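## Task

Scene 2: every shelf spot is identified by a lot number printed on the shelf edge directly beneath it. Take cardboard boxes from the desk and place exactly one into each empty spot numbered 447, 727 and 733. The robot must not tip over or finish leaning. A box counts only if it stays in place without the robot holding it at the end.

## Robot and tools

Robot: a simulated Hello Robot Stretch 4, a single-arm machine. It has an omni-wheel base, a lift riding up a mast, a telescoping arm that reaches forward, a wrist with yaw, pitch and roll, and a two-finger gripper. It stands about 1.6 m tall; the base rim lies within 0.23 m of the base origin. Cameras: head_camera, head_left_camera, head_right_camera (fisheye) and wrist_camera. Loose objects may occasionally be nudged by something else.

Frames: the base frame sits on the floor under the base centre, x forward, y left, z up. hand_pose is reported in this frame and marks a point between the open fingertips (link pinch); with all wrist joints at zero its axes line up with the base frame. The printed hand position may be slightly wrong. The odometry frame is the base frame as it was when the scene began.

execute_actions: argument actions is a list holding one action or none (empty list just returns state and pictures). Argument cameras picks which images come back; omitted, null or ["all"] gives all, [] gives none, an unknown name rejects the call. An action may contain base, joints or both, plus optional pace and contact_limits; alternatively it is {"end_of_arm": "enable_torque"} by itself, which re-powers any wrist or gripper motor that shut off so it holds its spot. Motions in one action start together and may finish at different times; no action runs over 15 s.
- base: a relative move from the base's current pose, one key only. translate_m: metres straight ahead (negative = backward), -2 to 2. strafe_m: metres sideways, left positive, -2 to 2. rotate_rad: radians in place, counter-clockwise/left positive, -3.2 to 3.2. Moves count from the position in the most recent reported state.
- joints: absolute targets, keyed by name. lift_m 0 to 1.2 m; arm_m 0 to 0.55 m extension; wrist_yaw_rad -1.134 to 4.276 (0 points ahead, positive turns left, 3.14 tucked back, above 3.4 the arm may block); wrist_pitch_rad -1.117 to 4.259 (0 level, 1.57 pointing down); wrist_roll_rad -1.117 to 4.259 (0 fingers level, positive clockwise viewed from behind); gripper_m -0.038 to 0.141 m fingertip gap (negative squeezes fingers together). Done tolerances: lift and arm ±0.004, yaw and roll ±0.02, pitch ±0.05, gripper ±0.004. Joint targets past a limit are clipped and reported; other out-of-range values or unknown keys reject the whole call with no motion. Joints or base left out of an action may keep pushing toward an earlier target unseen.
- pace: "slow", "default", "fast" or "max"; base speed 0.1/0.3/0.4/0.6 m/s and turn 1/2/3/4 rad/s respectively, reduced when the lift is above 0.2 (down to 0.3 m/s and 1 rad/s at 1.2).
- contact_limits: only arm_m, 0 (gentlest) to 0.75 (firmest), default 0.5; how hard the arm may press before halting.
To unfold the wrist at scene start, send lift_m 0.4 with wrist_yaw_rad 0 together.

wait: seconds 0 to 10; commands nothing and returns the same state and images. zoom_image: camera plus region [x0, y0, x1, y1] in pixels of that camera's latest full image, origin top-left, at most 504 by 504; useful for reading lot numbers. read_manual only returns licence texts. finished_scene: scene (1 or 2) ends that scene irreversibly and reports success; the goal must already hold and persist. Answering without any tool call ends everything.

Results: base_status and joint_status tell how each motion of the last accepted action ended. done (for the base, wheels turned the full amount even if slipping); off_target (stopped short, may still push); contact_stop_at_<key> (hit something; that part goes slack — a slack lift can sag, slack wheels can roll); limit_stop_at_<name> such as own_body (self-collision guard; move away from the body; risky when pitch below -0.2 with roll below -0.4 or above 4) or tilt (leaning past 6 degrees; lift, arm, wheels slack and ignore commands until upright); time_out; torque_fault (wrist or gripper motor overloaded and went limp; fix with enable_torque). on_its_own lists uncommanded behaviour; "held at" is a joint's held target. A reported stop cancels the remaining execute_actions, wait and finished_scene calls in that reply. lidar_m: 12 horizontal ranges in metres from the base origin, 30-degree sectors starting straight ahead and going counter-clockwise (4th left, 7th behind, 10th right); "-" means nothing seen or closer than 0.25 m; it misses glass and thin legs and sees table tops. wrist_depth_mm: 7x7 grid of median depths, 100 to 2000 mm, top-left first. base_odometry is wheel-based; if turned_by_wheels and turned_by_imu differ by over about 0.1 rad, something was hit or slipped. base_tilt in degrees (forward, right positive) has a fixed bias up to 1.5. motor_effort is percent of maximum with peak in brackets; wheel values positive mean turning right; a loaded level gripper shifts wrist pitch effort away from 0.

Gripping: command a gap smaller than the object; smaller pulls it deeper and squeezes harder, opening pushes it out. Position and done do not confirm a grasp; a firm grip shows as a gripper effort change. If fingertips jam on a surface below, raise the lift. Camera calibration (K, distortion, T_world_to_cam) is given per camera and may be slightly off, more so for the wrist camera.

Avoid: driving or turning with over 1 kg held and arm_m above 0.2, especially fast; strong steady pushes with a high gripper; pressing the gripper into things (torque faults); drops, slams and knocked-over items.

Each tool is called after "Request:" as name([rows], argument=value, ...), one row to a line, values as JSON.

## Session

Request:
execute_actions(actions=[])

Scene clock: 0.00 s.
base_odometry: x=+0.000 y=+0.000 heading=+0.000 (m, m, rad; odometry frame)
turned_by_wheels: +0.000 (rad since the last result)
turned_by_imu: +0.000 (rad since the last result)
base_tilt: forward=+0.1 right=+0.0 (deg)
lidar_m: 1.03 2.32 2.20 0.78 0.75 0.81 1.99 1.95 1.04 0.75 0.71 0.74
base_status: not commanded
joint_positions: lift_m=+0.200 arm_m=+0.001 wrist_yaw_rad=+3.183 wrist_pitch_rad=+0.017 wrist_roll_rad=+0.001 gripper_m=+0.057
joint_status: not commanded
motor_effort: lift_m=+19 arm_m=-1 wrist_yaw_rad=+0 wrist_pitch_rad=-8 wrist_roll_rad=-1 gripper_m=-3 wheel_0=+0 wheel_1=+0 wheel_2=+0 (%)
hand_pose: x=-0.1196 y=+0.0755 z=+0.3728 quat_wxyz=(-0.021, -0.008, +0.000, +1.000) (m; base frame)
wrist_depth_mm: - 139 139 - - 1808 1499 / - - 137 - - 1708 798 / - 108 135 - - 1160 1138 / - 117 136 - - 1808 1430 / 141 138 - - - 1756 1464 / 214 1618 213 1661 216 1661 1397 / 212 1042 976 157 1008 1042 1098
pictures: head_camera, head_left_camera, head_right_camera, wrist_camera
camera_calibration (this result's frames):
wrist_camera: T_world_to_cam=[[-0.0735711, 0.997148, -0.0168368, -0.0721893], [-0.0260314, -0.0187969, -0.999484, 0.4361], [-0.99695, -0.0730949, 0.02734, 0.0967158], [0, 0, 0, 1]] pos_world=[0.102462, 0.0872501, 0.432015]
Images, in order (width x height): head_camera 420x560, head_left_camera 420x672, head_right_camera 420x672, wrist_camera 616x392.

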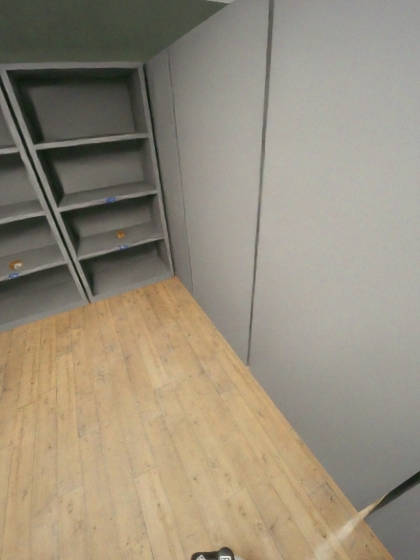

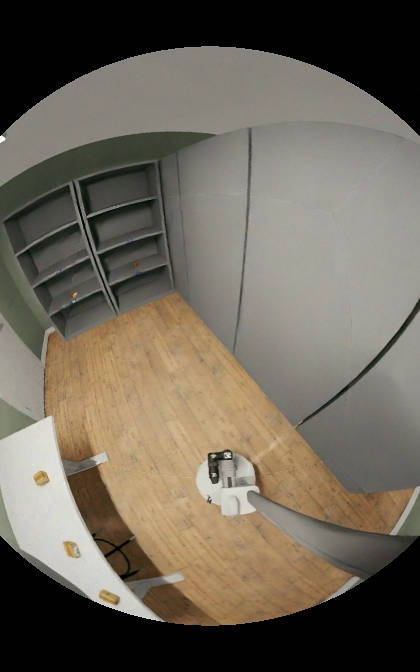

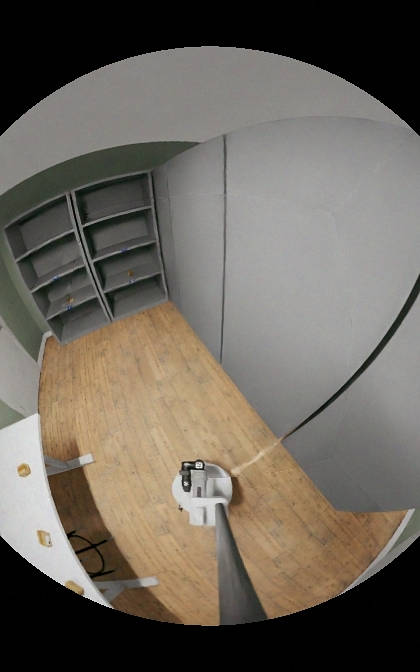

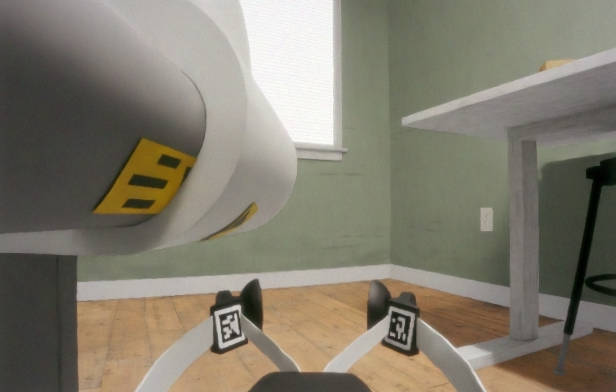

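Mirror layout; desk at 120°.

Request:
zoom_image(camera="head_camera", region=[90,188,130,212])

Request:
execute_actions([
  {"base":{"rotate_rad":2.06},"joints":{"lift_m":0.75,"wrist_yaw_rad":0,"gripper_m":0.135,"wrist_pitch_rad":0.35,"arm_m":0.1},"pace":"fast"},
], cameras=["head_camera","wrist_camera"])

Region (90, 188, 130, 212) of head_camera's 420x560 image, scaled by 12.600, with more detail than that image has; it fills the top 302 rows of this view, and the rest is white.

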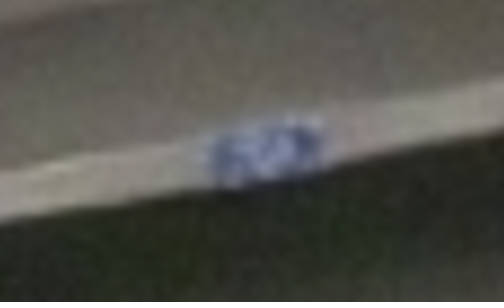

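Scene clock: 2.70 s.
base_odometry: x=+0.000 y=+0.000 heading=+2.060 (m, m, rad; odometry frame)
turned_by_wheels: +2.060 (rad since the last result)
turned_by_imu: +2.094 (rad since the last result)
base_tilt: forward=+0.2 right=-0.1 (deg)
lidar_m: 0.74 0.78 1.06 1.94 1.05 0.77 0.70 0.73 1.01 2.31 2.24 0.81
base_status: done
joint_positions: lift_m=+0.750 arm_m=+0.099 wrist_yaw_rad=+0.000 wrist_pitch_rad=+0.352 wrist_roll_rad=+0.001 gripper_m=+0.135
joint_status: all done
motor_effort: lift_m=+21(25) arm_m=+5(6) wrist_yaw_rad=-1(7) wrist_pitch_rad=-8(7) wrist_roll_rad=-3(3) gripper_m=-1(2) wheel_0=+0(7) wheel_1=+0(7) wheel_2=+0(8) (%)
hand_pose: x=+0.5408 y=-0.0873 z=+0.8285 quat_wxyz=(+0.985, +0.000, +0.175, +0.000) (m; base frame)
wrist_depth_mm: 1160 1138 1138 1118 1118 1098 1118 / 1205 1182 1182 1160 1160 1160 1138 / 1229 1229 1205 1229 1205 1205 1182 / 809 809 809 798 798 723 778 / 544 544 539 539 539 535 530 / 960 480 759 1430 1397 473 1366 / 991 1229 1255 150 1281 917 1255
pictures: head_camera, wrist_camera
camera_calibration (this result's frames):
wrist_camera: T_world_to_cam=[[0.0256981, -0.999315, -0.0266155, -0.0734537], [-0.303552, 0.0175667, -0.952653, 1.02013], [0.952468, 0.0325605, -0.302893, -0.0406679], [0, 0, 0, 1]] pos_world=[0.350286, -0.0899996, 0.957561]
Images, in order (width x height): head_camera 420x560, wrist_camera 616x392.

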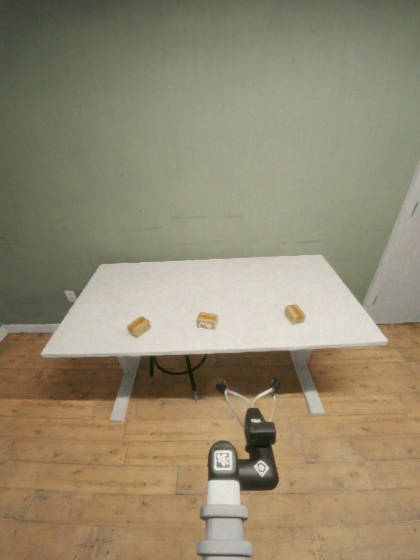

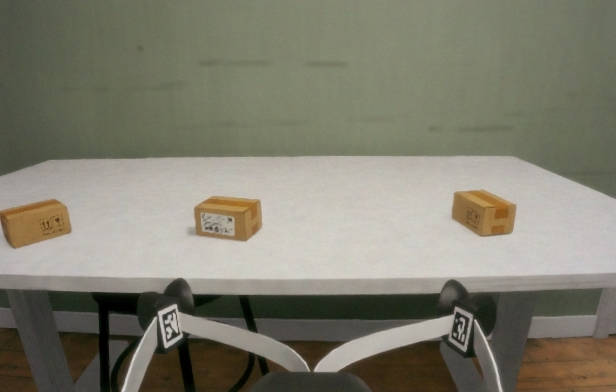

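Request:
execute_actions([
  {"base":{"strafe_m":-0.38},"joints":{"wrist_yaw_rad":0.4,"arm_m":0.44},"pace":"max"},
], cameras=["head_camera","wrist_camera"])

Scene clock: 5.27 s.
base_odometry: x=+0.335 y=+0.179 heading=+2.060 (m, m, rad; odometry frame)
turned_by_wheels: +0.000 (rad since the last result)
turned_by_imu: +0.001 (rad since the last result)
base_tilt: forward=+0.1 right=-0.1 (deg)
lidar_m: 0.78 0.80 1.08 2.32 1.03 0.74 0.70 0.75 1.01 1.95 2.05 0.82
base_status: done
joint_positions: lift_m=+0.750 arm_m=+0.439 wrist_yaw_rad=+0.400 wrist_pitch_rad=+0.352 wrist_roll_rad=+0.001 gripper_m=+0.135
joint_status: all done
motor_effort: lift_m=+21(21) arm_m=+5(6) wrist_yaw_rad=+0(6) wrist_pitch_rad=-8(7) wrist_roll_rad=-3(2) gripper_m=+0(0) wheel_0=-2(5) wheel_1=+1(11) wheel_2=+0(1) (%)
hand_pose: x=+0.8934 y=+0.0249 z=+0.8286 quat_wxyz=(+0.965, -0.034, +0.172, +0.196) (m; base frame)
wrist_depth_mm: 1205 1078 960 866 788 723 676 / 1308 1160 1008 917 820 741 691 / 1366 1182 1078 960 854 788 715 / 809 809 798 798 778 778 723 / 504 539 544 539 535 530 525 / 402 384 407 407 404 359 394 / 327 317 325 150 287 307 325
pictures: head_camera, wrist_camera
camera_calibration (this result's frames):
wrist_camera: T_world_to_cam=[[0.412382, -0.910622, -0.026612, -0.318026], [-0.286409, -0.101861, -0.952677, 1.11293], [0.864818, 0.400489, -0.302816, -0.310999], [0, 0, 0, 1]] pos_world=[0.718861, -0.0516853, 0.957629]
Images, in order (width x height): head_camera 420x560, wrist_camera 616x392.

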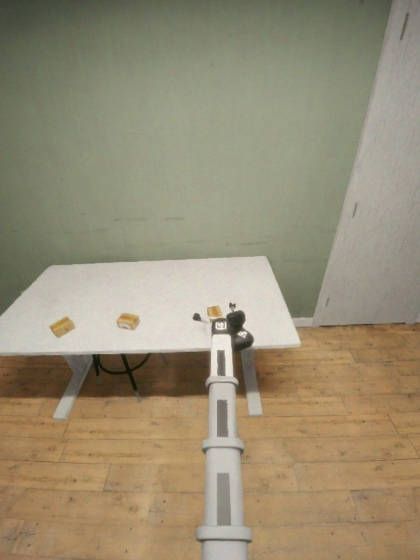

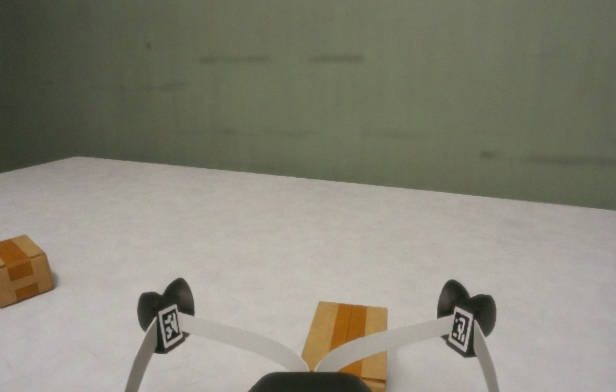

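Request:
execute_actions([
  {"joints":{"wrist_yaw_rad":0.32,"arm_m":0.45,"lift_m":0.674,"gripper_m":0.11},"pace":"fast"},
], cameras=["wrist_camera"])

Scene clock: 6.63 s.
base_odometry: x=+0.335 y=+0.179 heading=+2.060 (m, m, rad; odometry frame)
turned_by_wheels: +0.000 (rad since the last result)
turned_by_imu: +0.000 (rad since the last result)
base_tilt: forward=+0.2 right=-0.2 (deg)
lidar_m: 0.77 0.82 1.09 2.33 1.05 0.74 0.71 0.74 1.00 1.94 2.03 0.81
base_status: not commanded
joint_positions: lift_m=+0.674 arm_m=+0.449 wrist_yaw_rad=+0.320 wrist_pitch_rad=+0.352 wrist_roll_rad=+0.001 gripper_m=+0.110
joint_status: all done
motor_effort: lift_m=+17(22) arm_m=+6(6) wrist_yaw_rad=-1(2) wrist_pitch_rad=-7(7) wrist_roll_rad=-2(2) gripper_m=-2(4) wheel_0=-1(2) wheel_1=+1(0) wheel_2=+0(0) (%)
hand_pose: x=+0.9044 y=+0.0023 z=+0.7529 quat_wxyz=(+0.972, -0.028, +0.173, +0.157) (m; base frame)
wrist_depth_mm: 1098 991 904 842 788 715 676 / 1138 1042 946 866 809 741 699 / 1098 1060 960 891 831 768 732 / 554 549 544 539 535 530 525 / 364 366 366 252 364 359 357 / 273 274 225 226 263 268 267 / 221 217 216 152 211 209 216
pictures: wrist_camera
camera_calibration (this result's frames):
wrist_camera: T_world_to_cam=[[0.338643, -0.940539, -0.0266138, -0.278447], [-0.293667, -0.0787789, -0.952656, 1.04815], [0.893913, 0.330426, -0.302883, -0.360534], [0, 0, 0, 1]] pos_world=[0.724389, -0.060188, 0.881921]
Images, in order (width x height): wrist_camera 616x392.

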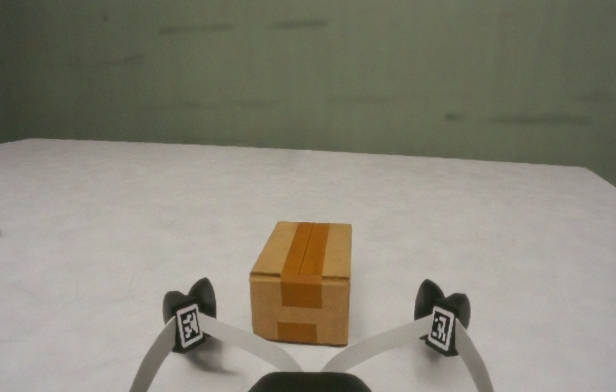

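Request:
execute_actions([
  {"base":{"strafe_m":0.017},"joints":{"arm_m":0.478,"gripper_m":0.015},"pace":"max"},
], cameras=["wrist_camera"])

Scene clock: 8.67 s.
base_odometry: x=+0.320 y=+0.171 heading=+2.060 (m, m, rad; odometry frame)
turned_by_wheels: +0.000 (rad since the last result)
turned_by_imu: -0.001 (rad since the last result)
base_tilt: forward=+0.1 right=+0.0 (deg)
lidar_m: 0.77 0.82 1.08 2.31 1.06 0.74 0.71 0.74 1.01 1.97 2.04 0.81
base_status: done
joint_positions: lift_m=+0.674 arm_m=+0.477 wrist_yaw_rad=+0.320 wrist_pitch_rad=+0.353 wrist_roll_rad=+0.001 gripper_m=+0.015
joint_status: all done
motor_effort: lift_m=+17(17) arm_m=+6(6) wrist_yaw_rad=+0(0) wrist_pitch_rad=-10(10) wrist_roll_rad=-2(2) gripper_m=-22(20) wheel_0=+0(11) wheel_1=+0(7) wheel_2=+0(0) (%)
hand_pose: x=+0.9324 y=+0.0022 z=+0.7527 quat_wxyz=(+0.972, -0.028, +0.173, +0.157) (m; base frame)
wrist_depth_mm: 1060 976 878 809 750 699 661 / 1118 991 917 854 788 732 676 / 1118 1025 931 854 798 750 707 / 549 539 539 530 530 525 521 / 364 364 364 241 362 357 353 / 271 274 198 181 190 268 266 / 220 183 184 182 179 184 216
pictures: wrist_camera
camera_calibration (this result's frames):
wrist_camera: T_world_to_cam=[[0.338425, -0.940616, -0.0266341, -0.28778], [-0.294416, -0.0789603, -0.95241, 1.05666], [0.893749, 0.330161, -0.303655, -0.384824], [0, 0, 0, 1]] pos_world=[0.752427, -0.0602023, 0.881856]
Images, in order (width x height): wrist_camera 616x392.

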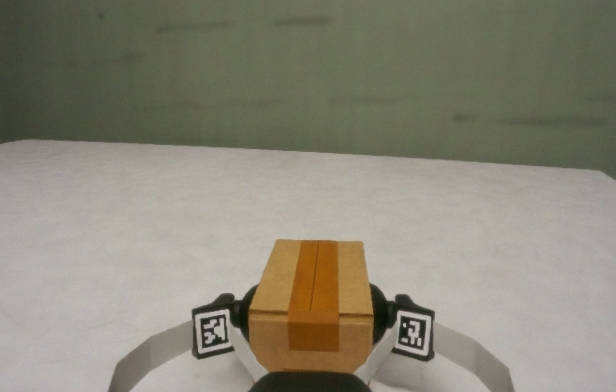

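Request:
execute_actions([
  {"base":{"rotate_rad":-1.545},"joints":{"lift_m":0.97,"wrist_yaw_rad":0.1},"pace":"fast"},
], cameras=["head_camera","wrist_camera"])

Scene clock: 10.67 s.
base_odometry: x=+0.320 y=+0.171 heading=+0.515 (m, m, rad; odometry frame)
turned_by_wheels: -1.545 (rad since the last result)
turned_by_imu: -1.571 (rad since the last result)
base_tilt: forward=+0.2 right=+0.0 (deg)
lidar_m: 1.98 2.06 0.80 0.77 0.80 1.08 2.32 1.02 0.73 0.71 0.75 1.04
base_status: done
joint_positions: lift_m=+0.970 arm_m=+0.477 wrist_yaw_rad=+0.100 wrist_pitch_rad=+0.353 wrist_roll_rad=+0.001 gripper_m=+0.015
joint_status: all done
motor_effort: lift_m=+22(20) arm_m=+3(6) wrist_yaw_rad=+0(9) wrist_pitch_rad=-10(11) wrist_roll_rad=-3(1) gripper_m=-21(20) wheel_0=+1(5) wheel_1=+0(9) wheel_2=+0(9) (%)
hand_pose: x=+0.9263 y=-0.0600 z=+1.0482 quat_wxyz=(+0.983, -0.008, +0.175, +0.049) (m; base frame)
wrist_depth_mm: 1308 1661 1618 1336 1537 1464 1078 / 1430 1708 1708 1618 1618 1537 1098 / 1499 1661 1708 1366 1618 1499 1160 / 1537 1863 1863 1708 1708 1661 1182 / 1808 1661 1576 240 1430 1430 1160 / 1863 1756 197 182 190 1708 1160 / 1618 842 184 181 180 759 1160
pictures: head_camera, wrist_camera
camera_calibration (this result's frames):
wrist_camera: T_world_to_cam=[[0.12459, -0.991851, -0.0266337, -0.141406], [-0.304663, -0.0126961, -0.952376, 1.34491], [0.944276, 0.126771, -0.303762, -0.328005], [0, 0, 0, 1]] pos_world=[0.737088, -0.0815968, 1.17746]
Images, in order (width x height): head_camera 420x560, wrist_camera 616x392.

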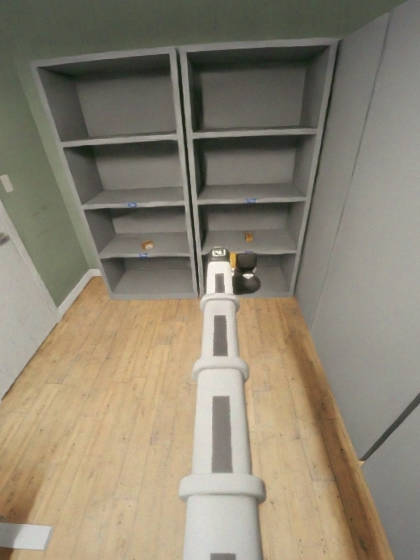

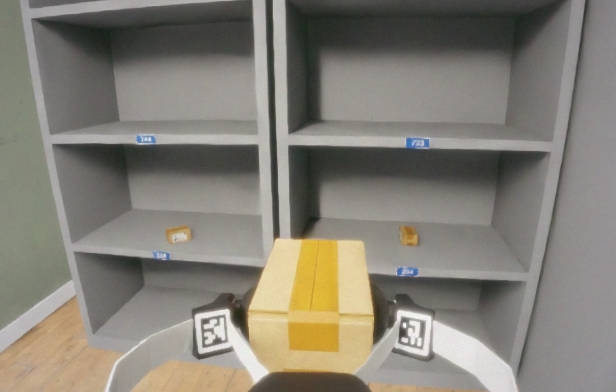

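Request:
zoom_image(camera="wrist_camera", region=[387,128,447,158])

Request:
zoom_image(camera="wrist_camera", region=[116,124,176,154])

Region (387, 128, 447, 158) of wrist_camera's 616x392 image, scaled by 8.400.

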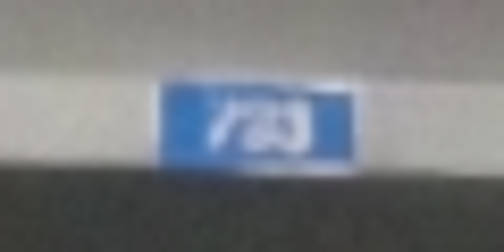

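Region (116, 124, 176, 154) of wrist_camera's 616x392 image, scaled by 8.400.

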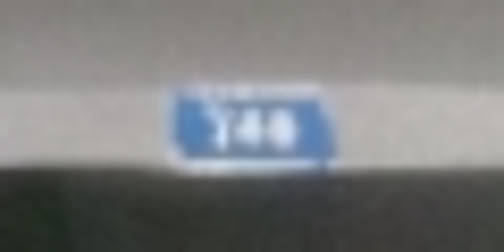

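Request:
execute_actions([
  {"base":{"rotate_rad":-0.085},"joints":{"wrist_yaw_rad":0},"pace":"max"},
], cameras=[])

Request:
execute_actions([
  {"base":{"translate_m":1.16},"joints":{"arm_m":0.15},"pace":"max"},
], cameras=["head_camera","wrist_camera"])

Scene clock: 11.83 s.
base_odometry: x=+0.320 y=+0.171 heading=+0.430 (m, m, rad; odometry frame)
turned_by_wheels: -0.085 (rad since the last result)
turned_by_imu: -0.086 (rad since the last result)
base_tilt: forward=+0.2 right=+0.0 (deg)
lidar_m: 1.96 2.01 0.83 0.76 0.79 1.02 2.32 1.12 0.75 0.71 0.74 0.94
base_status: done
joint_positions: lift_m=+0.970 arm_m=+0.477 wrist_yaw_rad=+0.000 wrist_pitch_rad=+0.353 wrist_roll_rad=+0.001 gripper_m=+0.015
joint_status: all done
motor_effort: lift_m=+22(22) arm_m=+4(4) wrist_yaw_rad=+0(9) wrist_pitch_rad=-11(10) wrist_roll_rad=-2(2) gripper_m=-21(20) wheel_0=+1(6) wheel_1=+1(4) wheel_2=+1(5) (%)
hand_pose: x=+0.9189 y=-0.0875 z=+1.0482 quat_wxyz=(+0.984, +0.000, +0.176, +0.000) (m; base frame)
wrist_depth_mm: 1537 1537 1464 1576 1576 1098 798 / 1537 1618 1576 1618 1618 1138 788 / 1661 1661 1397 1708 1537 1138 798 / 1708 1756 1618 1756 1756 1138 820 / 1576 1576 1430 241 1464 1160 809 / 1756 1863 198 181 190 1160 798 / 1499 831 184 181 180 554 820
pictures: none
No camera images: the call's "cameras" was empty. Leave "cameras" out to get every camera's image.

Scene clock: 16.47 s.
base_odometry: x=+1.375 y=+0.655 heading=+0.430 (m, m, rad; odometry frame)
turned_by_wheels: +0.000 (rad since the last result)
turned_by_imu: -0.003 (rad since the last result)
base_tilt: forward=+0.1 right=-0.1 (deg)
lidar_m: 0.80 0.83 1.09 1.63 1.24 1.21 3.50 0.97 0.66 0.62 0.65 0.85
base_status: done
joint_positions: lift_m=+0.970 arm_m=+0.151 wrist_yaw_rad=+0.000 wrist_pitch_rad=+0.353 wrist_roll_rad=+0.001 gripper_m=+0.015
joint_status: all done
motor_effort: lift_m=+21(21) arm_m=-6(6) wrist_yaw_rad=+1(1) wrist_pitch_rad=-11(11) wrist_roll_rad=-2(2) gripper_m=-21(20) wheel_0=-1(3) wheel_1=-1(4) wheel_2=+2(10) (%)
hand_pose: x=+0.5926 y=-0.0874 z=+1.0482 quat_wxyz=(+0.984, +0.000, +0.176, +0.000) (m; base frame)
wrist_depth_mm: 591 788 798 798 809 820 615 / 597 820 831 842 842 842 621 / 597 854 854 866 878 866 615 / 564 627 627 627 621 609 554 / 459 459 462 241 480 477 477 / 585 866 198 181 190 891 634 / 574 424 184 181 180 445 627
pictures: head_camera, wrist_camera
camera_calibration (this result's frames):
wrist_camera: T_world_to_cam=[[0.0251089, -0.99933, -0.0266377, -0.0687179], [-0.304585, 0.0177317, -0.95232, 1.24542], [0.952154, 0.0320252, -0.303935, -0.0222004], [0, 0, 0, 1]] pos_world=[0.402201, -0.0900444, 1.17746]
Images, in order (width x height): head_camera 420x560, wrist_camera 616x392.

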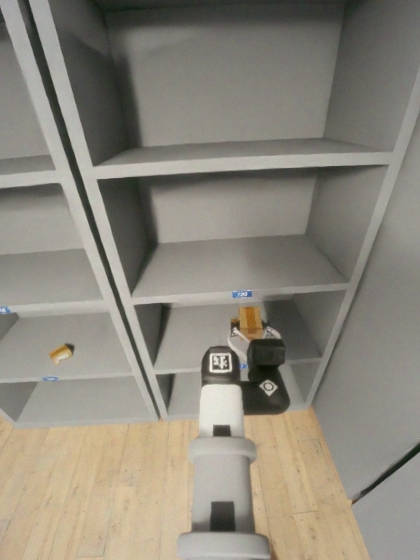

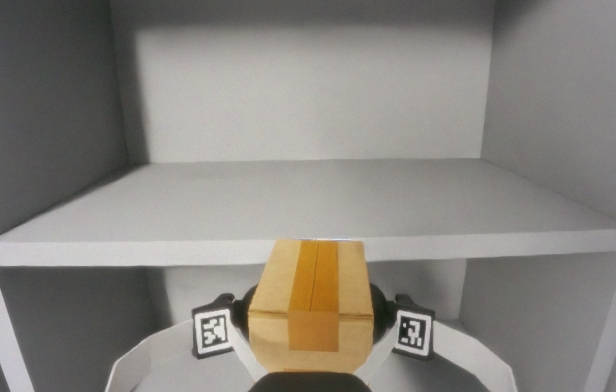

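Request:
zoom_image(camera="head_camera", region=[212,280,272,310])

Request:
execute_actions([
  {"joints":{"arm_m":0.53,"lift_m":0.96},"pace":"max"},
], cameras=[])

Region (212, 280, 272, 310) of head_camera's 420x560 image, scaled by 8.400, with more detail than that image has.

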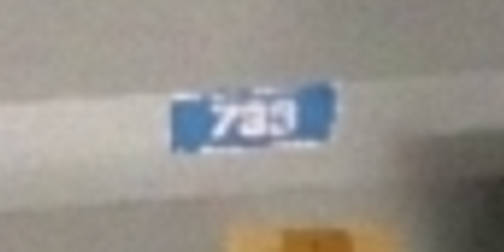

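Scene clock: 18.40 s.
base_odometry: x=+1.375 y=+0.655 heading=+0.430 (m, m, rad; odometry frame)
turned_by_wheels: +0.000 (rad since the last result)
turned_by_imu: -0.001 (rad since the last result)
base_tilt: forward=-0.1 right=-0.1 (deg)
lidar_m: 0.79 0.82 1.10 1.63 1.24 1.21 3.51 1.00 0.66 0.61 0.62 0.84
base_status: not commanded
joint_positions: lift_m=+0.960 arm_m=+0.529 wrist_yaw_rad=+0.000 wrist_pitch_rad=+0.353 wrist_roll_rad=+0.001 gripper_m=+0.015
joint_status: all done
motor_effort: lift_m=+19(19) arm_m=+6(6) wrist_yaw_rad=+0(1) wrist_pitch_rad=-11(12) wrist_roll_rad=-3(3) gripper_m=-22(21) wheel_0=-1(1) wheel_1=-1(1) wheel_2=+0(1) (%)
hand_pose: x=+0.9706 y=-0.0873 z=+1.0385 quat_wxyz=(+0.984, +0.000, +0.176, +0.000) (m; base frame)
wrist_depth_mm: 445 449 459 459 462 469 466 / 466 469 469 480 480 484 484 / 492 492 492 500 504 508 512 / 504 508 512 517 525 525 525 / 394 399 397 241 397 392 387 / 296 300 197 181 191 296 291 / 240 193 183 181 179 194 237
pictures: none
No camera images: the call's "cameras" was empty. Leave "cameras" out to get every camera's image.

Request:
execute_actions([
  {"joints":{"lift_m":0.944,"gripper_m":0.085},"pace":"fast"},
], cameras=["wrist_camera"])

Request:
execute_actions([
  {"base":{"translate_m":-1.77},"joints":{"arm_m":0.3,"gripper_m":0.14,"lift_m":0.95},"pace":"max"},
], cameras=["wrist_camera"])

Request:
execute_actions([
  {"base":{"rotate_rad":1.63},"joints":{"arm_m":0.4,"wrist_yaw_rad":-0.4,"lift_m":0.75},"pace":"max"},
], cameras=["head_camera","wrist_camera"])

Scene clock: 20.60 s.
base_odometry: x=+1.375 y=+0.655 heading=+0.430 (m, m, rad; odometry frame)
turned_by_wheels: +0.000 (rad since the last result)
turned_by_imu: -0.001 (rad since the last result)
base_tilt: forward=+0.2 right=+0.0 (deg)
lidar_m: 0.80 0.83 1.07 1.63 1.22 1.18 3.52 1.00 0.68 0.62 0.64 0.83
base_status: not commanded
joint_positions: lift_m=+0.944 arm_m=+0.529 wrist_yaw_rad=+0.000 wrist_pitch_rad=+0.352 wrist_roll_rad=+0.001 gripper_m=+0.085
joint_status: all done
motor_effort: lift_m=+17(18) arm_m=+6(6) wrist_yaw_rad=+0(0) wrist_pitch_rad=-8(11) wrist_roll_rad=-2(2) gripper_m=-1(19) wheel_0=-1(1) wheel_1=-1(1) wheel_2=+1(1) (%)
hand_pose: x=+0.9707 y=-0.0873 z=+1.0228 quat_wxyz=(+0.985, +0.000, +0.175, +0.000) (m; base frame)
wrist_depth_mm: 449 452 459 459 462 466 469 / 466 469 477 480 484 484 492 / 488 492 492 500 504 508 508 / 500 504 512 512 517 521 525 / 362 364 364 251 359 357 353 / 272 273 207 194 200 270 266 / 220 217 211 151 208 213 216
pictures: wrist_camera
camera_calibration (this result's frames):
wrist_camera: T_world_to_cam=[[0.0255616, -0.999319, -0.0266118, -0.0792373], [-0.303606, 0.0176026, -0.952635, 1.33575], [0.952455, 0.0324304, -0.302949, -0.391171], [0, 0, 0, 1]] pos_world=[0.780139, -0.0900102, 1.15187]
Images, in order (width x height): wrist_camera 616x392.

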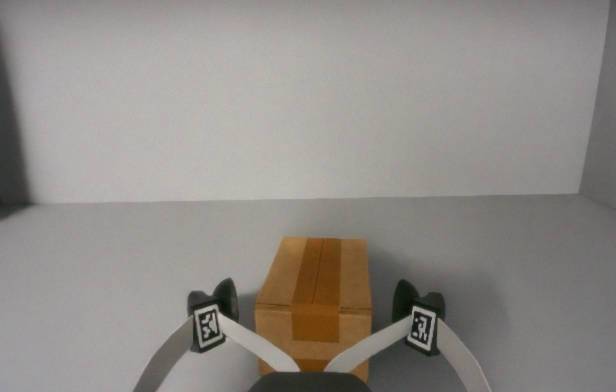

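Scene clock: 26.77 s.
base_odometry: x=-0.234 y=-0.083 heading=+0.430 (m, m, rad; odometry frame)
turned_by_wheels: +0.000 (rad since the last result)
turned_by_imu: +0.001 (rad since the last result)
base_tilt: forward=+0.2 right=+0.0 (deg)
lidar_m: 2.36 1.16 0.79 0.72 0.73 1.77 1.70 1.75 0.83 0.74 0.78 1.03
base_status: done
joint_positions: lift_m=+0.950 arm_m=+0.301 wrist_yaw_rad=+0.000 wrist_pitch_rad=+0.352 wrist_roll_rad=+0.001 gripper_m=+0.140
joint_status: all done
motor_effort: lift_m=+20(22) arm_m=-6(7) wrist_yaw_rad=+1(1) wrist_pitch_rad=-8(8) wrist_roll_rad=-2(2) gripper_m=+0(2) wheel_0=+0(3) wheel_1=-1(4) wheel_2=+0(8) (%)
hand_pose: x=+0.7427 y=-0.0875 z=+1.0286 quat_wxyz=(+0.985, +0.000, +0.175, +0.000) (m; base frame)
wrist_depth_mm: - - - - 1983 1229 866 / - - - - - 1229 866 / - - - - - 1255 878 / - - - - - 1281 891 / - - - - - 1281 891 / 1983 1808 1983 1921 1983 208 891 / 1576 1576 1537 152 1499 1098 878
pictures: wrist_camera
camera_calibration (this result's frames):
wrist_camera: T_world_to_cam=[[0.0250496, -0.999332, -0.026612, -0.0730144], [-0.303603, 0.0177582, -0.952633, 1.27206], [0.952469, 0.0319426, -0.302955, -0.172301], [0, 0, 0, 1]] pos_world=[0.55214, -0.0900513, 1.15766]
Images, in order (width x height): wrist_camera 616x392.

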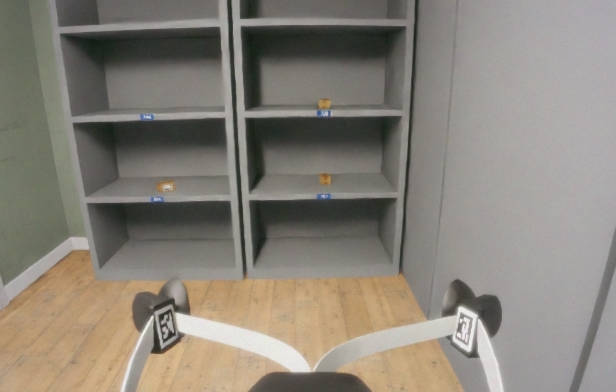

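Scene clock: 28.97 s.
base_odometry: x=-0.234 y=-0.083 heading=+2.060 (m, m, rad; odometry frame)
turned_by_wheels: +1.630 (rad since the last result)
turned_by_imu: +1.657 (rad since the last result)
base_tilt: forward=+0.1 right=+0.0 (deg)
lidar_m: 0.72 0.74 1.75 1.69 1.76 0.78 0.74 0.80 1.08 2.58 1.06 0.75
base_status: done
joint_positions: lift_m=+0.750 arm_m=+0.399 wrist_yaw_rad=-0.400 wrist_pitch_rad=+0.352 wrist_roll_rad=+0.001 gripper_m=+0.140
joint_status: all done
motor_effort: lift_m=+18(19) arm_m=+5(7) wrist_yaw_rad=+0(5) wrist_pitch_rad=-7(8) wrist_roll_rad=-2(3) gripper_m=-1(0) wheel_0=+1(10) wheel_1=+0(8) wheel_2=+1(8) (%)
hand_pose: x=+0.7855 y=-0.1859 z=+0.8288 quat_wxyz=(+0.965, +0.035, +0.172, -0.195) (m; base frame)
wrist_depth_mm: 732 768 842 904 991 1118 1205 / 750 809 878 946 1042 1138 1255 / 778 831 917 991 1078 1205 1336 / 788 798 798 798 778 788 788 / 535 539 549 539 535 530 530 / 399 368 322 338 404 208 397 / 325 315 312 152 312 314 327
pictures: head_camera, wrist_camera
camera_calibration (this result's frames):
wrist_camera: T_world_to_cam=[[-0.365548, -0.930412, -0.0266092, 0.141866], [-0.272746, 0.134404, -0.952652, 1.09389], [0.889935, -0.340983, -0.302897, -0.290727], [0, 0, 0, 1]] pos_world=[0.60894, -0.114161, 0.957806]
Images, in order (width x height): head_camera 420x560, wrist_camera 616x392.

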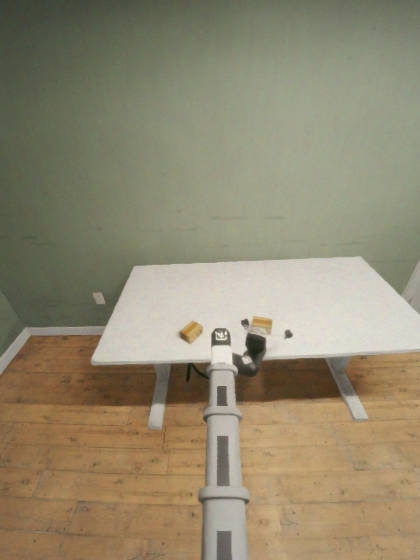

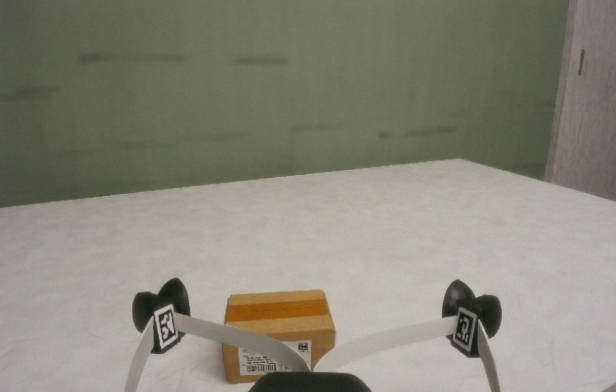

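Request:
execute_actions([
  {"joints":{"arm_m":0.49,"lift_m":0.674},"pace":"fast"},
], cameras=["wrist_camera"])

Scene clock: 30.33 s.
base_odometry: x=-0.234 y=-0.083 heading=+2.060 (m, m, rad; odometry frame)
turned_by_wheels: +0.000 (rad since the last result)
turned_by_imu: +0.000 (rad since the last result)
base_tilt: forward=+0.2 right=-0.2 (deg)
lidar_m: 0.70 0.75 1.74 1.69 1.77 0.80 0.75 0.78 1.05 2.56 1.07 0.77
base_status: not commanded
joint_positions: lift_m=+0.674 arm_m=+0.489 wrist_yaw_rad=-0.400 wrist_pitch_rad=+0.352 wrist_roll_rad=+0.001 gripper_m=+0.140
joint_status: all done
motor_effort: lift_m=+17(14) arm_m=+6(6) wrist_yaw_rad=-1(0) wrist_pitch_rad=-8(8) wrist_roll_rad=-2(3) gripper_m=+1(0) wheel_0=+1(1) wheel_1=-1(0) wheel_2=+1(2) (%)
hand_pose: x=+0.8753 y=-0.1859 z=+0.7529 quat_wxyz=(+0.965, +0.035, +0.172, -0.195) (m; base frame)
wrist_depth_mm: 661 699 768 820 891 976 1098 / 676 732 788 866 931 1025 1160 / 707 759 809 866 931 1025 1205 / 544 549 539 539 539 535 535 / 366 368 366 366 364 359 355 / 272 260 211 191 199 208 271 / 221 214 212 152 204 213 218
pictures: wrist_camera
camera_calibration (this result's frames):
wrist_camera: T_world_to_cam=[[-0.365616, -0.930385, -0.0266093, 0.172721], [-0.272733, 0.134423, -0.952653, 1.04608], [0.889911, -0.341048, -0.302894, -0.39362], [0, 0, 0, 1]] pos_world=[0.698738, -0.114164, 0.881923]
Images, in order (width x height): wrist_camera 616x392.

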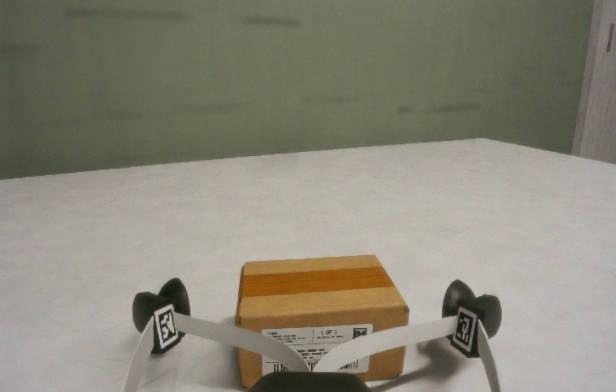

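Request:
execute_actions([
  {"joints":{"arm_m":0.478,"gripper_m":0.045},"pace":"fast"},
], cameras=["wrist_camera"])

Request:
execute_actions([
  {"joints":{"arm_m":0.01,"lift_m":0.74},"pace":"max"},
], cameras=["wrist_camera","head_left_camera"])

Scene clock: 32.53 s.
base_odometry: x=-0.234 y=-0.083 heading=+2.060 (m, m, rad; odometry frame)
turned_by_wheels: +0.000 (rad since the last result)
turned_by_imu: -0.001 (rad since the last result)
base_tilt: forward=+0.2 right=+0.0 (deg)
lidar_m: 0.71 0.74 1.76 1.69 1.76 0.79 0.76 0.79 1.09 2.58 1.08 0.79
base_status: not commanded
joint_positions: lift_m=+0.674 arm_m=+0.479 wrist_yaw_rad=-0.400 wrist_pitch_rad=+0.353 wrist_roll_rad=+0.001 gripper_m=+0.045
joint_status: all done
motor_effort: lift_m=+17(17) arm_m=-6(6) wrist_yaw_rad=+0(1) wrist_pitch_rad=-10(10) wrist_roll_rad=-2(2) gripper_m=-19(23) wheel_0=+1(1) wheel_1=+0(0) wheel_2=+1(2) (%)
hand_pose: x=+0.8652 y=-0.1859 z=+0.7526 quat_wxyz=(+0.965, +0.035, +0.172, -0.196) (m; base frame)
wrist_depth_mm: 668 715 768 831 917 991 1098 / 683 732 798 878 960 1042 1160 / 723 768 809 878 946 1008 1182 / 539 539 535 535 535 530 525 / 362 364 366 364 362 359 353 / 271 273 189 186 191 271 270 / 219 210 187 190 193 169 217
pictures: wrist_camera
camera_calibration (this result's frames):
wrist_camera: T_world_to_cam=[[-0.365884, -0.930279, -0.0266328, 0.169287], [-0.273525, 0.134844, -0.952366, 1.04365], [0.889558, -0.341171, -0.303792, -0.383796], [0, 0, 0, 1]] pos_world=[0.688812, -0.114185, 0.881847]
Images, in order (width x height): wrist_camera 616x392.

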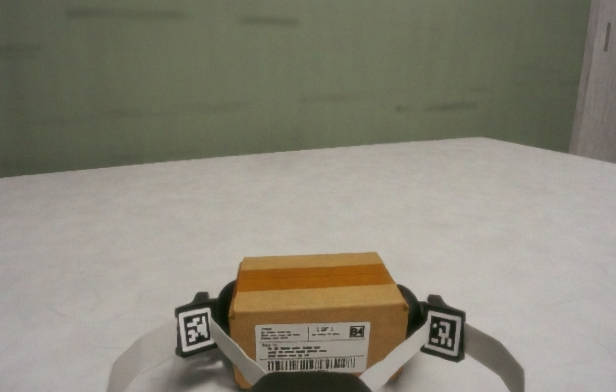

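Scene clock: 34.47 s.
base_odometry: x=-0.234 y=-0.083 heading=+2.060 (m, m, rad; odometry frame)
turned_by_wheels: +0.000 (rad since the last result)
turned_by_imu: +0.000 (rad since the last result)
base_tilt: forward=+0.1 right=+0.0 (deg)
lidar_m: 0.71 0.74 1.72 1.69 1.77 0.78 0.74 0.79 1.05 2.59 1.07 0.76
base_status: not commanded
joint_positions: lift_m=+0.740 arm_m=+0.011 wrist_yaw_rad=-0.400 wrist_pitch_rad=+0.354 wrist_roll_rad=+0.001 gripper_m=+0.045
joint_status: all done
motor_effort: lift_m=+21(21) arm_m=-6(8) wrist_yaw_rad=+2(1) wrist_pitch_rad=-11(12) wrist_roll_rad=-2(1) gripper_m=-19(19) wheel_0=+1(1) wheel_1=+0(0) wheel_2=+1(1) (%)
hand_pose: x=+0.3971 y=-0.1860 z=+0.8182 quat_wxyz=(+0.965, +0.035, +0.172, -0.196) (m; base frame)
wrist_depth_mm: 1042 1098 1182 1281 1430 1576 1708 / 1060 1160 1229 1336 1464 1618 1708 / 1098 1182 1255 1366 1430 1661 1921 / 778 768 759 768 768 842 1921 / 517 521 554 585 1205 1863 - / 768 768 189 187 190 1618 1576 / 1229 1060 189 190 193 169 1308
pictures: head_left_camera, wrist_camera
camera_calibration (this result's frames):
wrist_camera: T_world_to_cam=[[-0.366346, -0.930097, -0.0266429, -0.00010694], [-0.273812, 0.135126, -0.952244, 0.978124], [0.889279, -0.341555, -0.304175, 0.0528792], [0, 0, 0, 1]] pos_world=[0.220759, -0.114209, 0.947494]
Images, in order (width x height): head_left_camera 420x672, wrist_camera 616x392.

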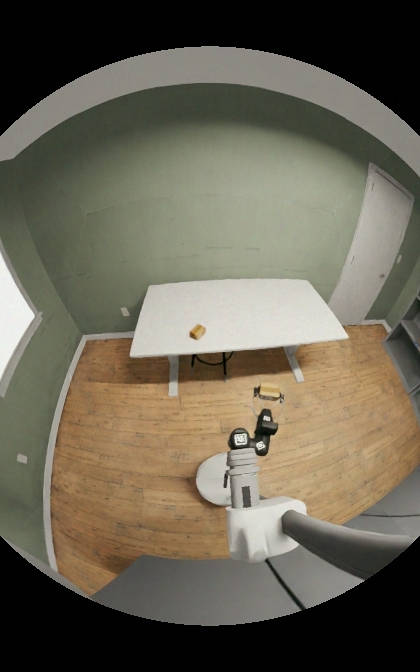

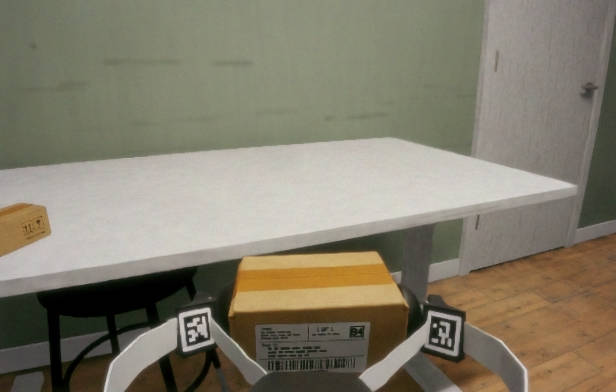

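Request:
execute_actions([
  {"joints":{"lift_m":0.35,"wrist_yaw_rad":2.8},"base":{"strafe_m":1.08},"pace":"max"},
], cameras=["wrist_camera","head_left_camera"])

Scene clock: 38.80 s.
base_odometry: x=-1.187 y=-0.591 heading=+2.060 (m, m, rad; odometry frame)
turned_by_wheels: +0.000 (rad since the last result)
turned_by_imu: -0.007 (rad since the last result)
base_tilt: forward=+0.1 right=-0.1 (deg)
lidar_m: 1.50 0.84 0.63 0.60 0.64 0.89 2.24 0.85 1.08 2.87 1.03 0.89
base_status: done
joint_positions: lift_m=+0.350 arm_m=+0.011 wrist_yaw_rad=+2.800 wrist_pitch_rad=+0.353 wrist_roll_rad=+0.001 gripper_m=+0.045
joint_status: all done
motor_effort: lift_m=+19(16) arm_m=-5(6) wrist_yaw_rad=+3(12) wrist_pitch_rad=-11(13) wrist_roll_rad=-2(3) gripper_m=-20(20) wheel_0=+1(7) wheel_1=-1(9) wheel_2=+1(3) (%)
hand_pose: x=-0.0438 y=+0.1731 z=+0.4284 quat_wxyz=(+0.168, -0.173, +0.030, +0.970) (m; base frame)
wrist_depth_mm: 196 - - 1537 946 668 530 / 1983 - - 1618 960 676 544 / - - - 1708 991 691 554 / 1756 1983 1983 1618 1025 707 549 / 1229 1308 1308 1308 960 715 569 / 960 976 189 186 190 699 574 / 778 741 188 189 193 170 580
pictures: head_left_camera, wrist_camera
camera_calibration (this result's frames):
wrist_camera: T_world_to_cam=[[0.311441, 0.949892, -0.0266434, -0.13377], [0.281037, -0.118855, -0.952309, 0.506016], [-0.907757, 0.2891, -0.303971, 0.261029], [0, 0, 0, 1]] pos_world=[0.136403, 0.111746, 0.557665]
Images, in order (width x height): head_left_camera 420x672, wrist_camera 616x392.

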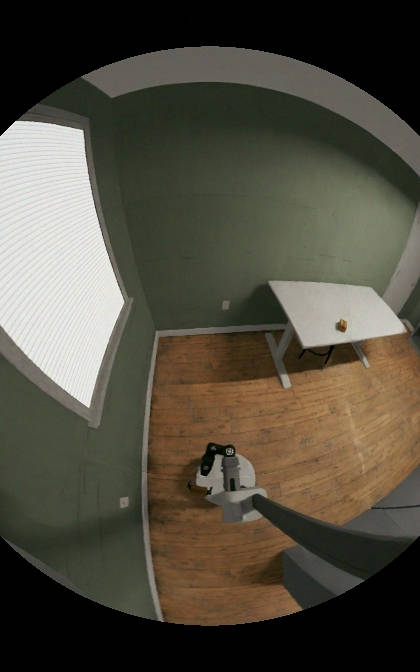

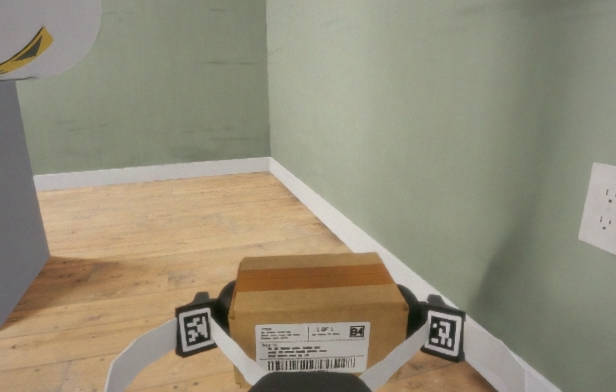

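Request:
execute_actions([
  {"joints":{"wrist_yaw_rad":-0.5},"base":{"translate_m":-1.88},"pace":"max"},
], cameras=["wrist_camera","head_right_camera","head_camera"])

Scene clock: 43.93 s.
base_odometry: x=-0.304 y=-2.250 heading=+2.060 (m, m, rad; odometry frame)
turned_by_wheels: +0.000 (rad since the last result)
turned_by_imu: +0.002 (rad since the last result)
base_tilt: forward=+0.1 right=+0.0 (deg)
lidar_m: 2.46 0.87 0.63 0.58 0.54 0.38 0.35 0.37 0.53 1.36 0.94 0.75
base_status: done
joint_positions: lift_m=+0.350 arm_m=+0.011 wrist_yaw_rad=-0.500 wrist_pitch_rad=+0.353 wrist_roll_rad=+0.001 gripper_m=+0.045
joint_status: all done
motor_effort: lift_m=+19(19) arm_m=-5(5) wrist_yaw_rad=+1(6) wrist_pitch_rad=-12(11) wrist_roll_rad=-2(2) gripper_m=-21(20) wheel_0=+1(8) wheel_1=+0(7) wheel_2=-1(12) (%)
hand_pose: x=+0.3774 y=-0.2065 z=+0.4284 quat_wxyz=(+0.954, +0.044, +0.170, -0.244) (m; base frame)
wrist_depth_mm: - - - 603 1025 1138 1042 / - - - 634 569 1160 1025 / - - - 661 1138 1255 1118 / 1921 1921 1863 699 1182 1336 1118 / 1255 1255 1255 627 1025 1098 1060 / 946 960 189 187 191 854 891 / 768 732 188 190 193 170 778
pictures: head_camera, head_right_camera, wrist_camera
camera_calibration (this result's frames):
wrist_camera: T_world_to_cam=[[-0.457029, -0.889053, -0.0266365, 0.00594475], [-0.258944, 0.161644, -0.95227, 0.604173], [0.850925, -0.428318, -0.304091, -0.0586646], [0, 0, 0, 1]] pos_world=[0.209083, -0.117503, 0.557655]
Images, in order (width x height): head_camera 420x560, head_right_camera 420x672, wrist_camera 616x392.

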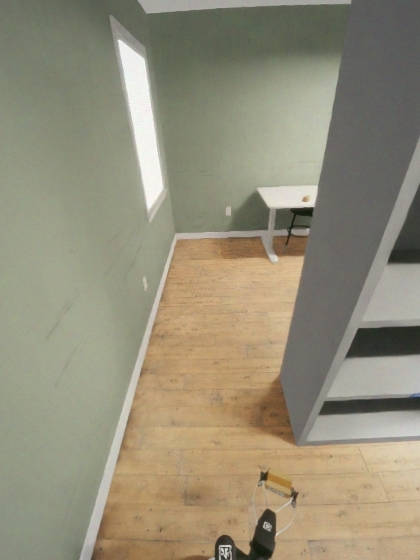

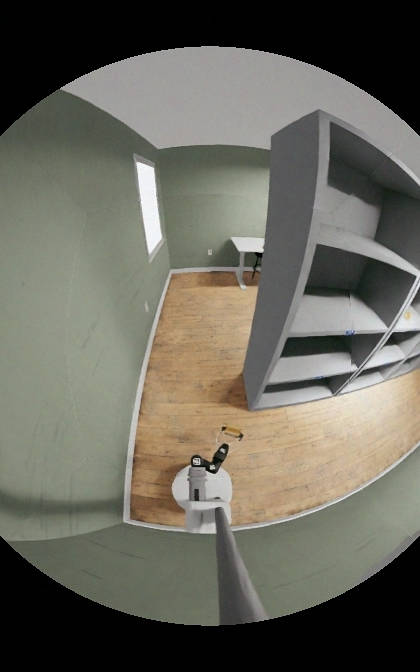

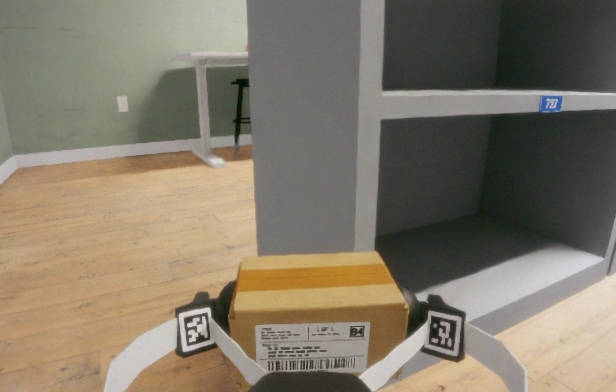

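Request:
execute_actions([
  {"joints":{"wrist_yaw_rad":0,"lift_m":0.503},"base":{"strafe_m":-0.75},"pace":"max"},
], cameras=["wrist_camera","head_right_camera","head_camera"])

Request:
zoom_image(camera="head_camera", region=[180,300,330,420])

Scene clock: 46.93 s.
base_odometry: x=+0.358 y=-1.898 heading=+2.060 (m, m, rad; odometry frame)
turned_by_wheels: +0.000 (rad since the last result)
turned_by_imu: +0.003 (rad since the last result)
base_tilt: forward=+0.3 right=+0.0 (deg)
lidar_m: 0.63 0.68 1.42 1.35 0.52 0.37 0.34 0.36 0.49 1.34 0.91 0.67
base_status: done
joint_positions: lift_m=+0.503 arm_m=+0.011 wrist_yaw_rad=+0.000 wrist_pitch_rad=+0.353 wrist_roll_rad=+0.001 gripper_m=+0.045
joint_status: all done
motor_effort: lift_m=+20(25) arm_m=-5(5) wrist_yaw_rad=+2(8) wrist_pitch_rad=-11(13) wrist_roll_rad=-2(2) gripper_m=-20(19) wheel_0=+0(9) wheel_1=-1(14) wheel_2=+0(1) (%)
hand_pose: x=+0.4525 y=-0.0874 z=+0.5813 quat_wxyz=(+0.984, +0.000, +0.176, +0.000) (m; base frame)
wrist_depth_mm: 521 750 778 778 768 768 691 / 530 768 820 820 809 798 683 / 535 759 854 842 842 831 691 / 504 597 597 597 597 591 580 / 466 442 436 430 430 430 430 / 535 750 188 187 191 946 683 / 525 621 188 190 193 170 699
pictures: head_camera, head_right_camera, wrist_camera
camera_calibration (this result's frames):
wrist_camera: T_world_to_cam=[[0.0251218, -0.999329, -0.0266362, -0.0776401], [-0.304688, 0.0177228, -0.952287, 0.758085], [0.952121, 0.0320389, -0.304039, -0.0306035], [0, 0, 0, 1]] pos_world=[0.262069, -0.090043, 0.710542]
Images, in order (width x height): head_camera 420x560, head_right_camera 420x672, wrist_camera 616x392.

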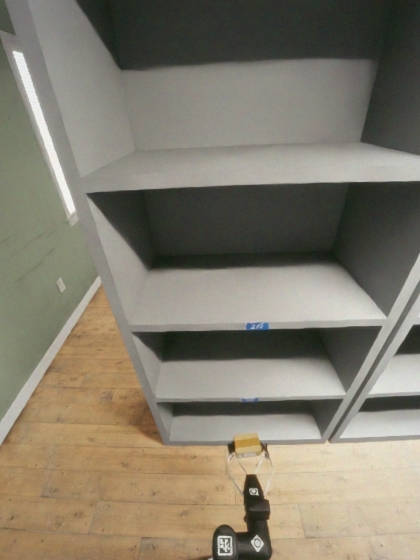

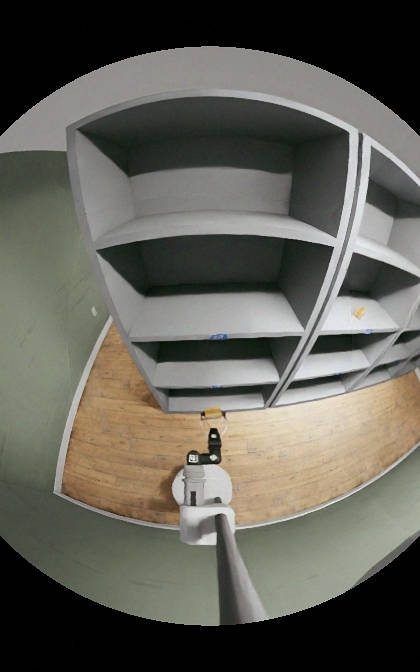

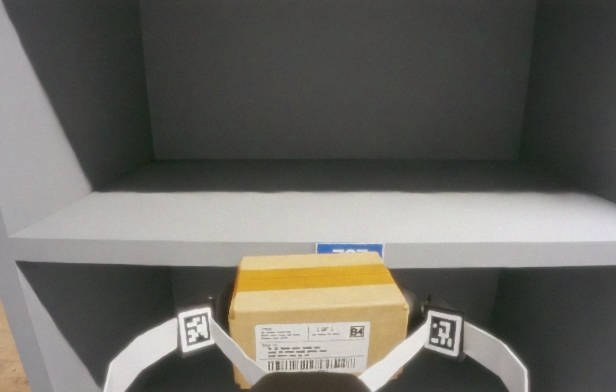

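Region (180, 300, 330, 420) of head_camera's 420x560 image, scaled by 3.360, with more detail than that image has; it fills the top 403 rows of this view, and the rest is white.

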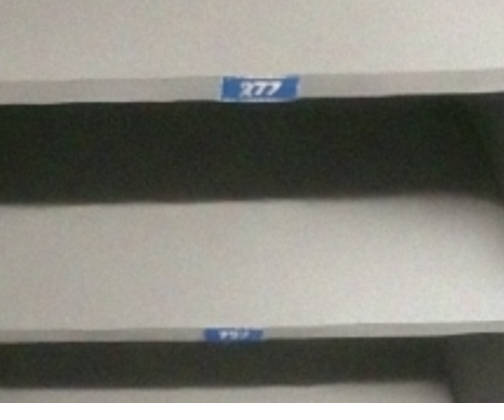

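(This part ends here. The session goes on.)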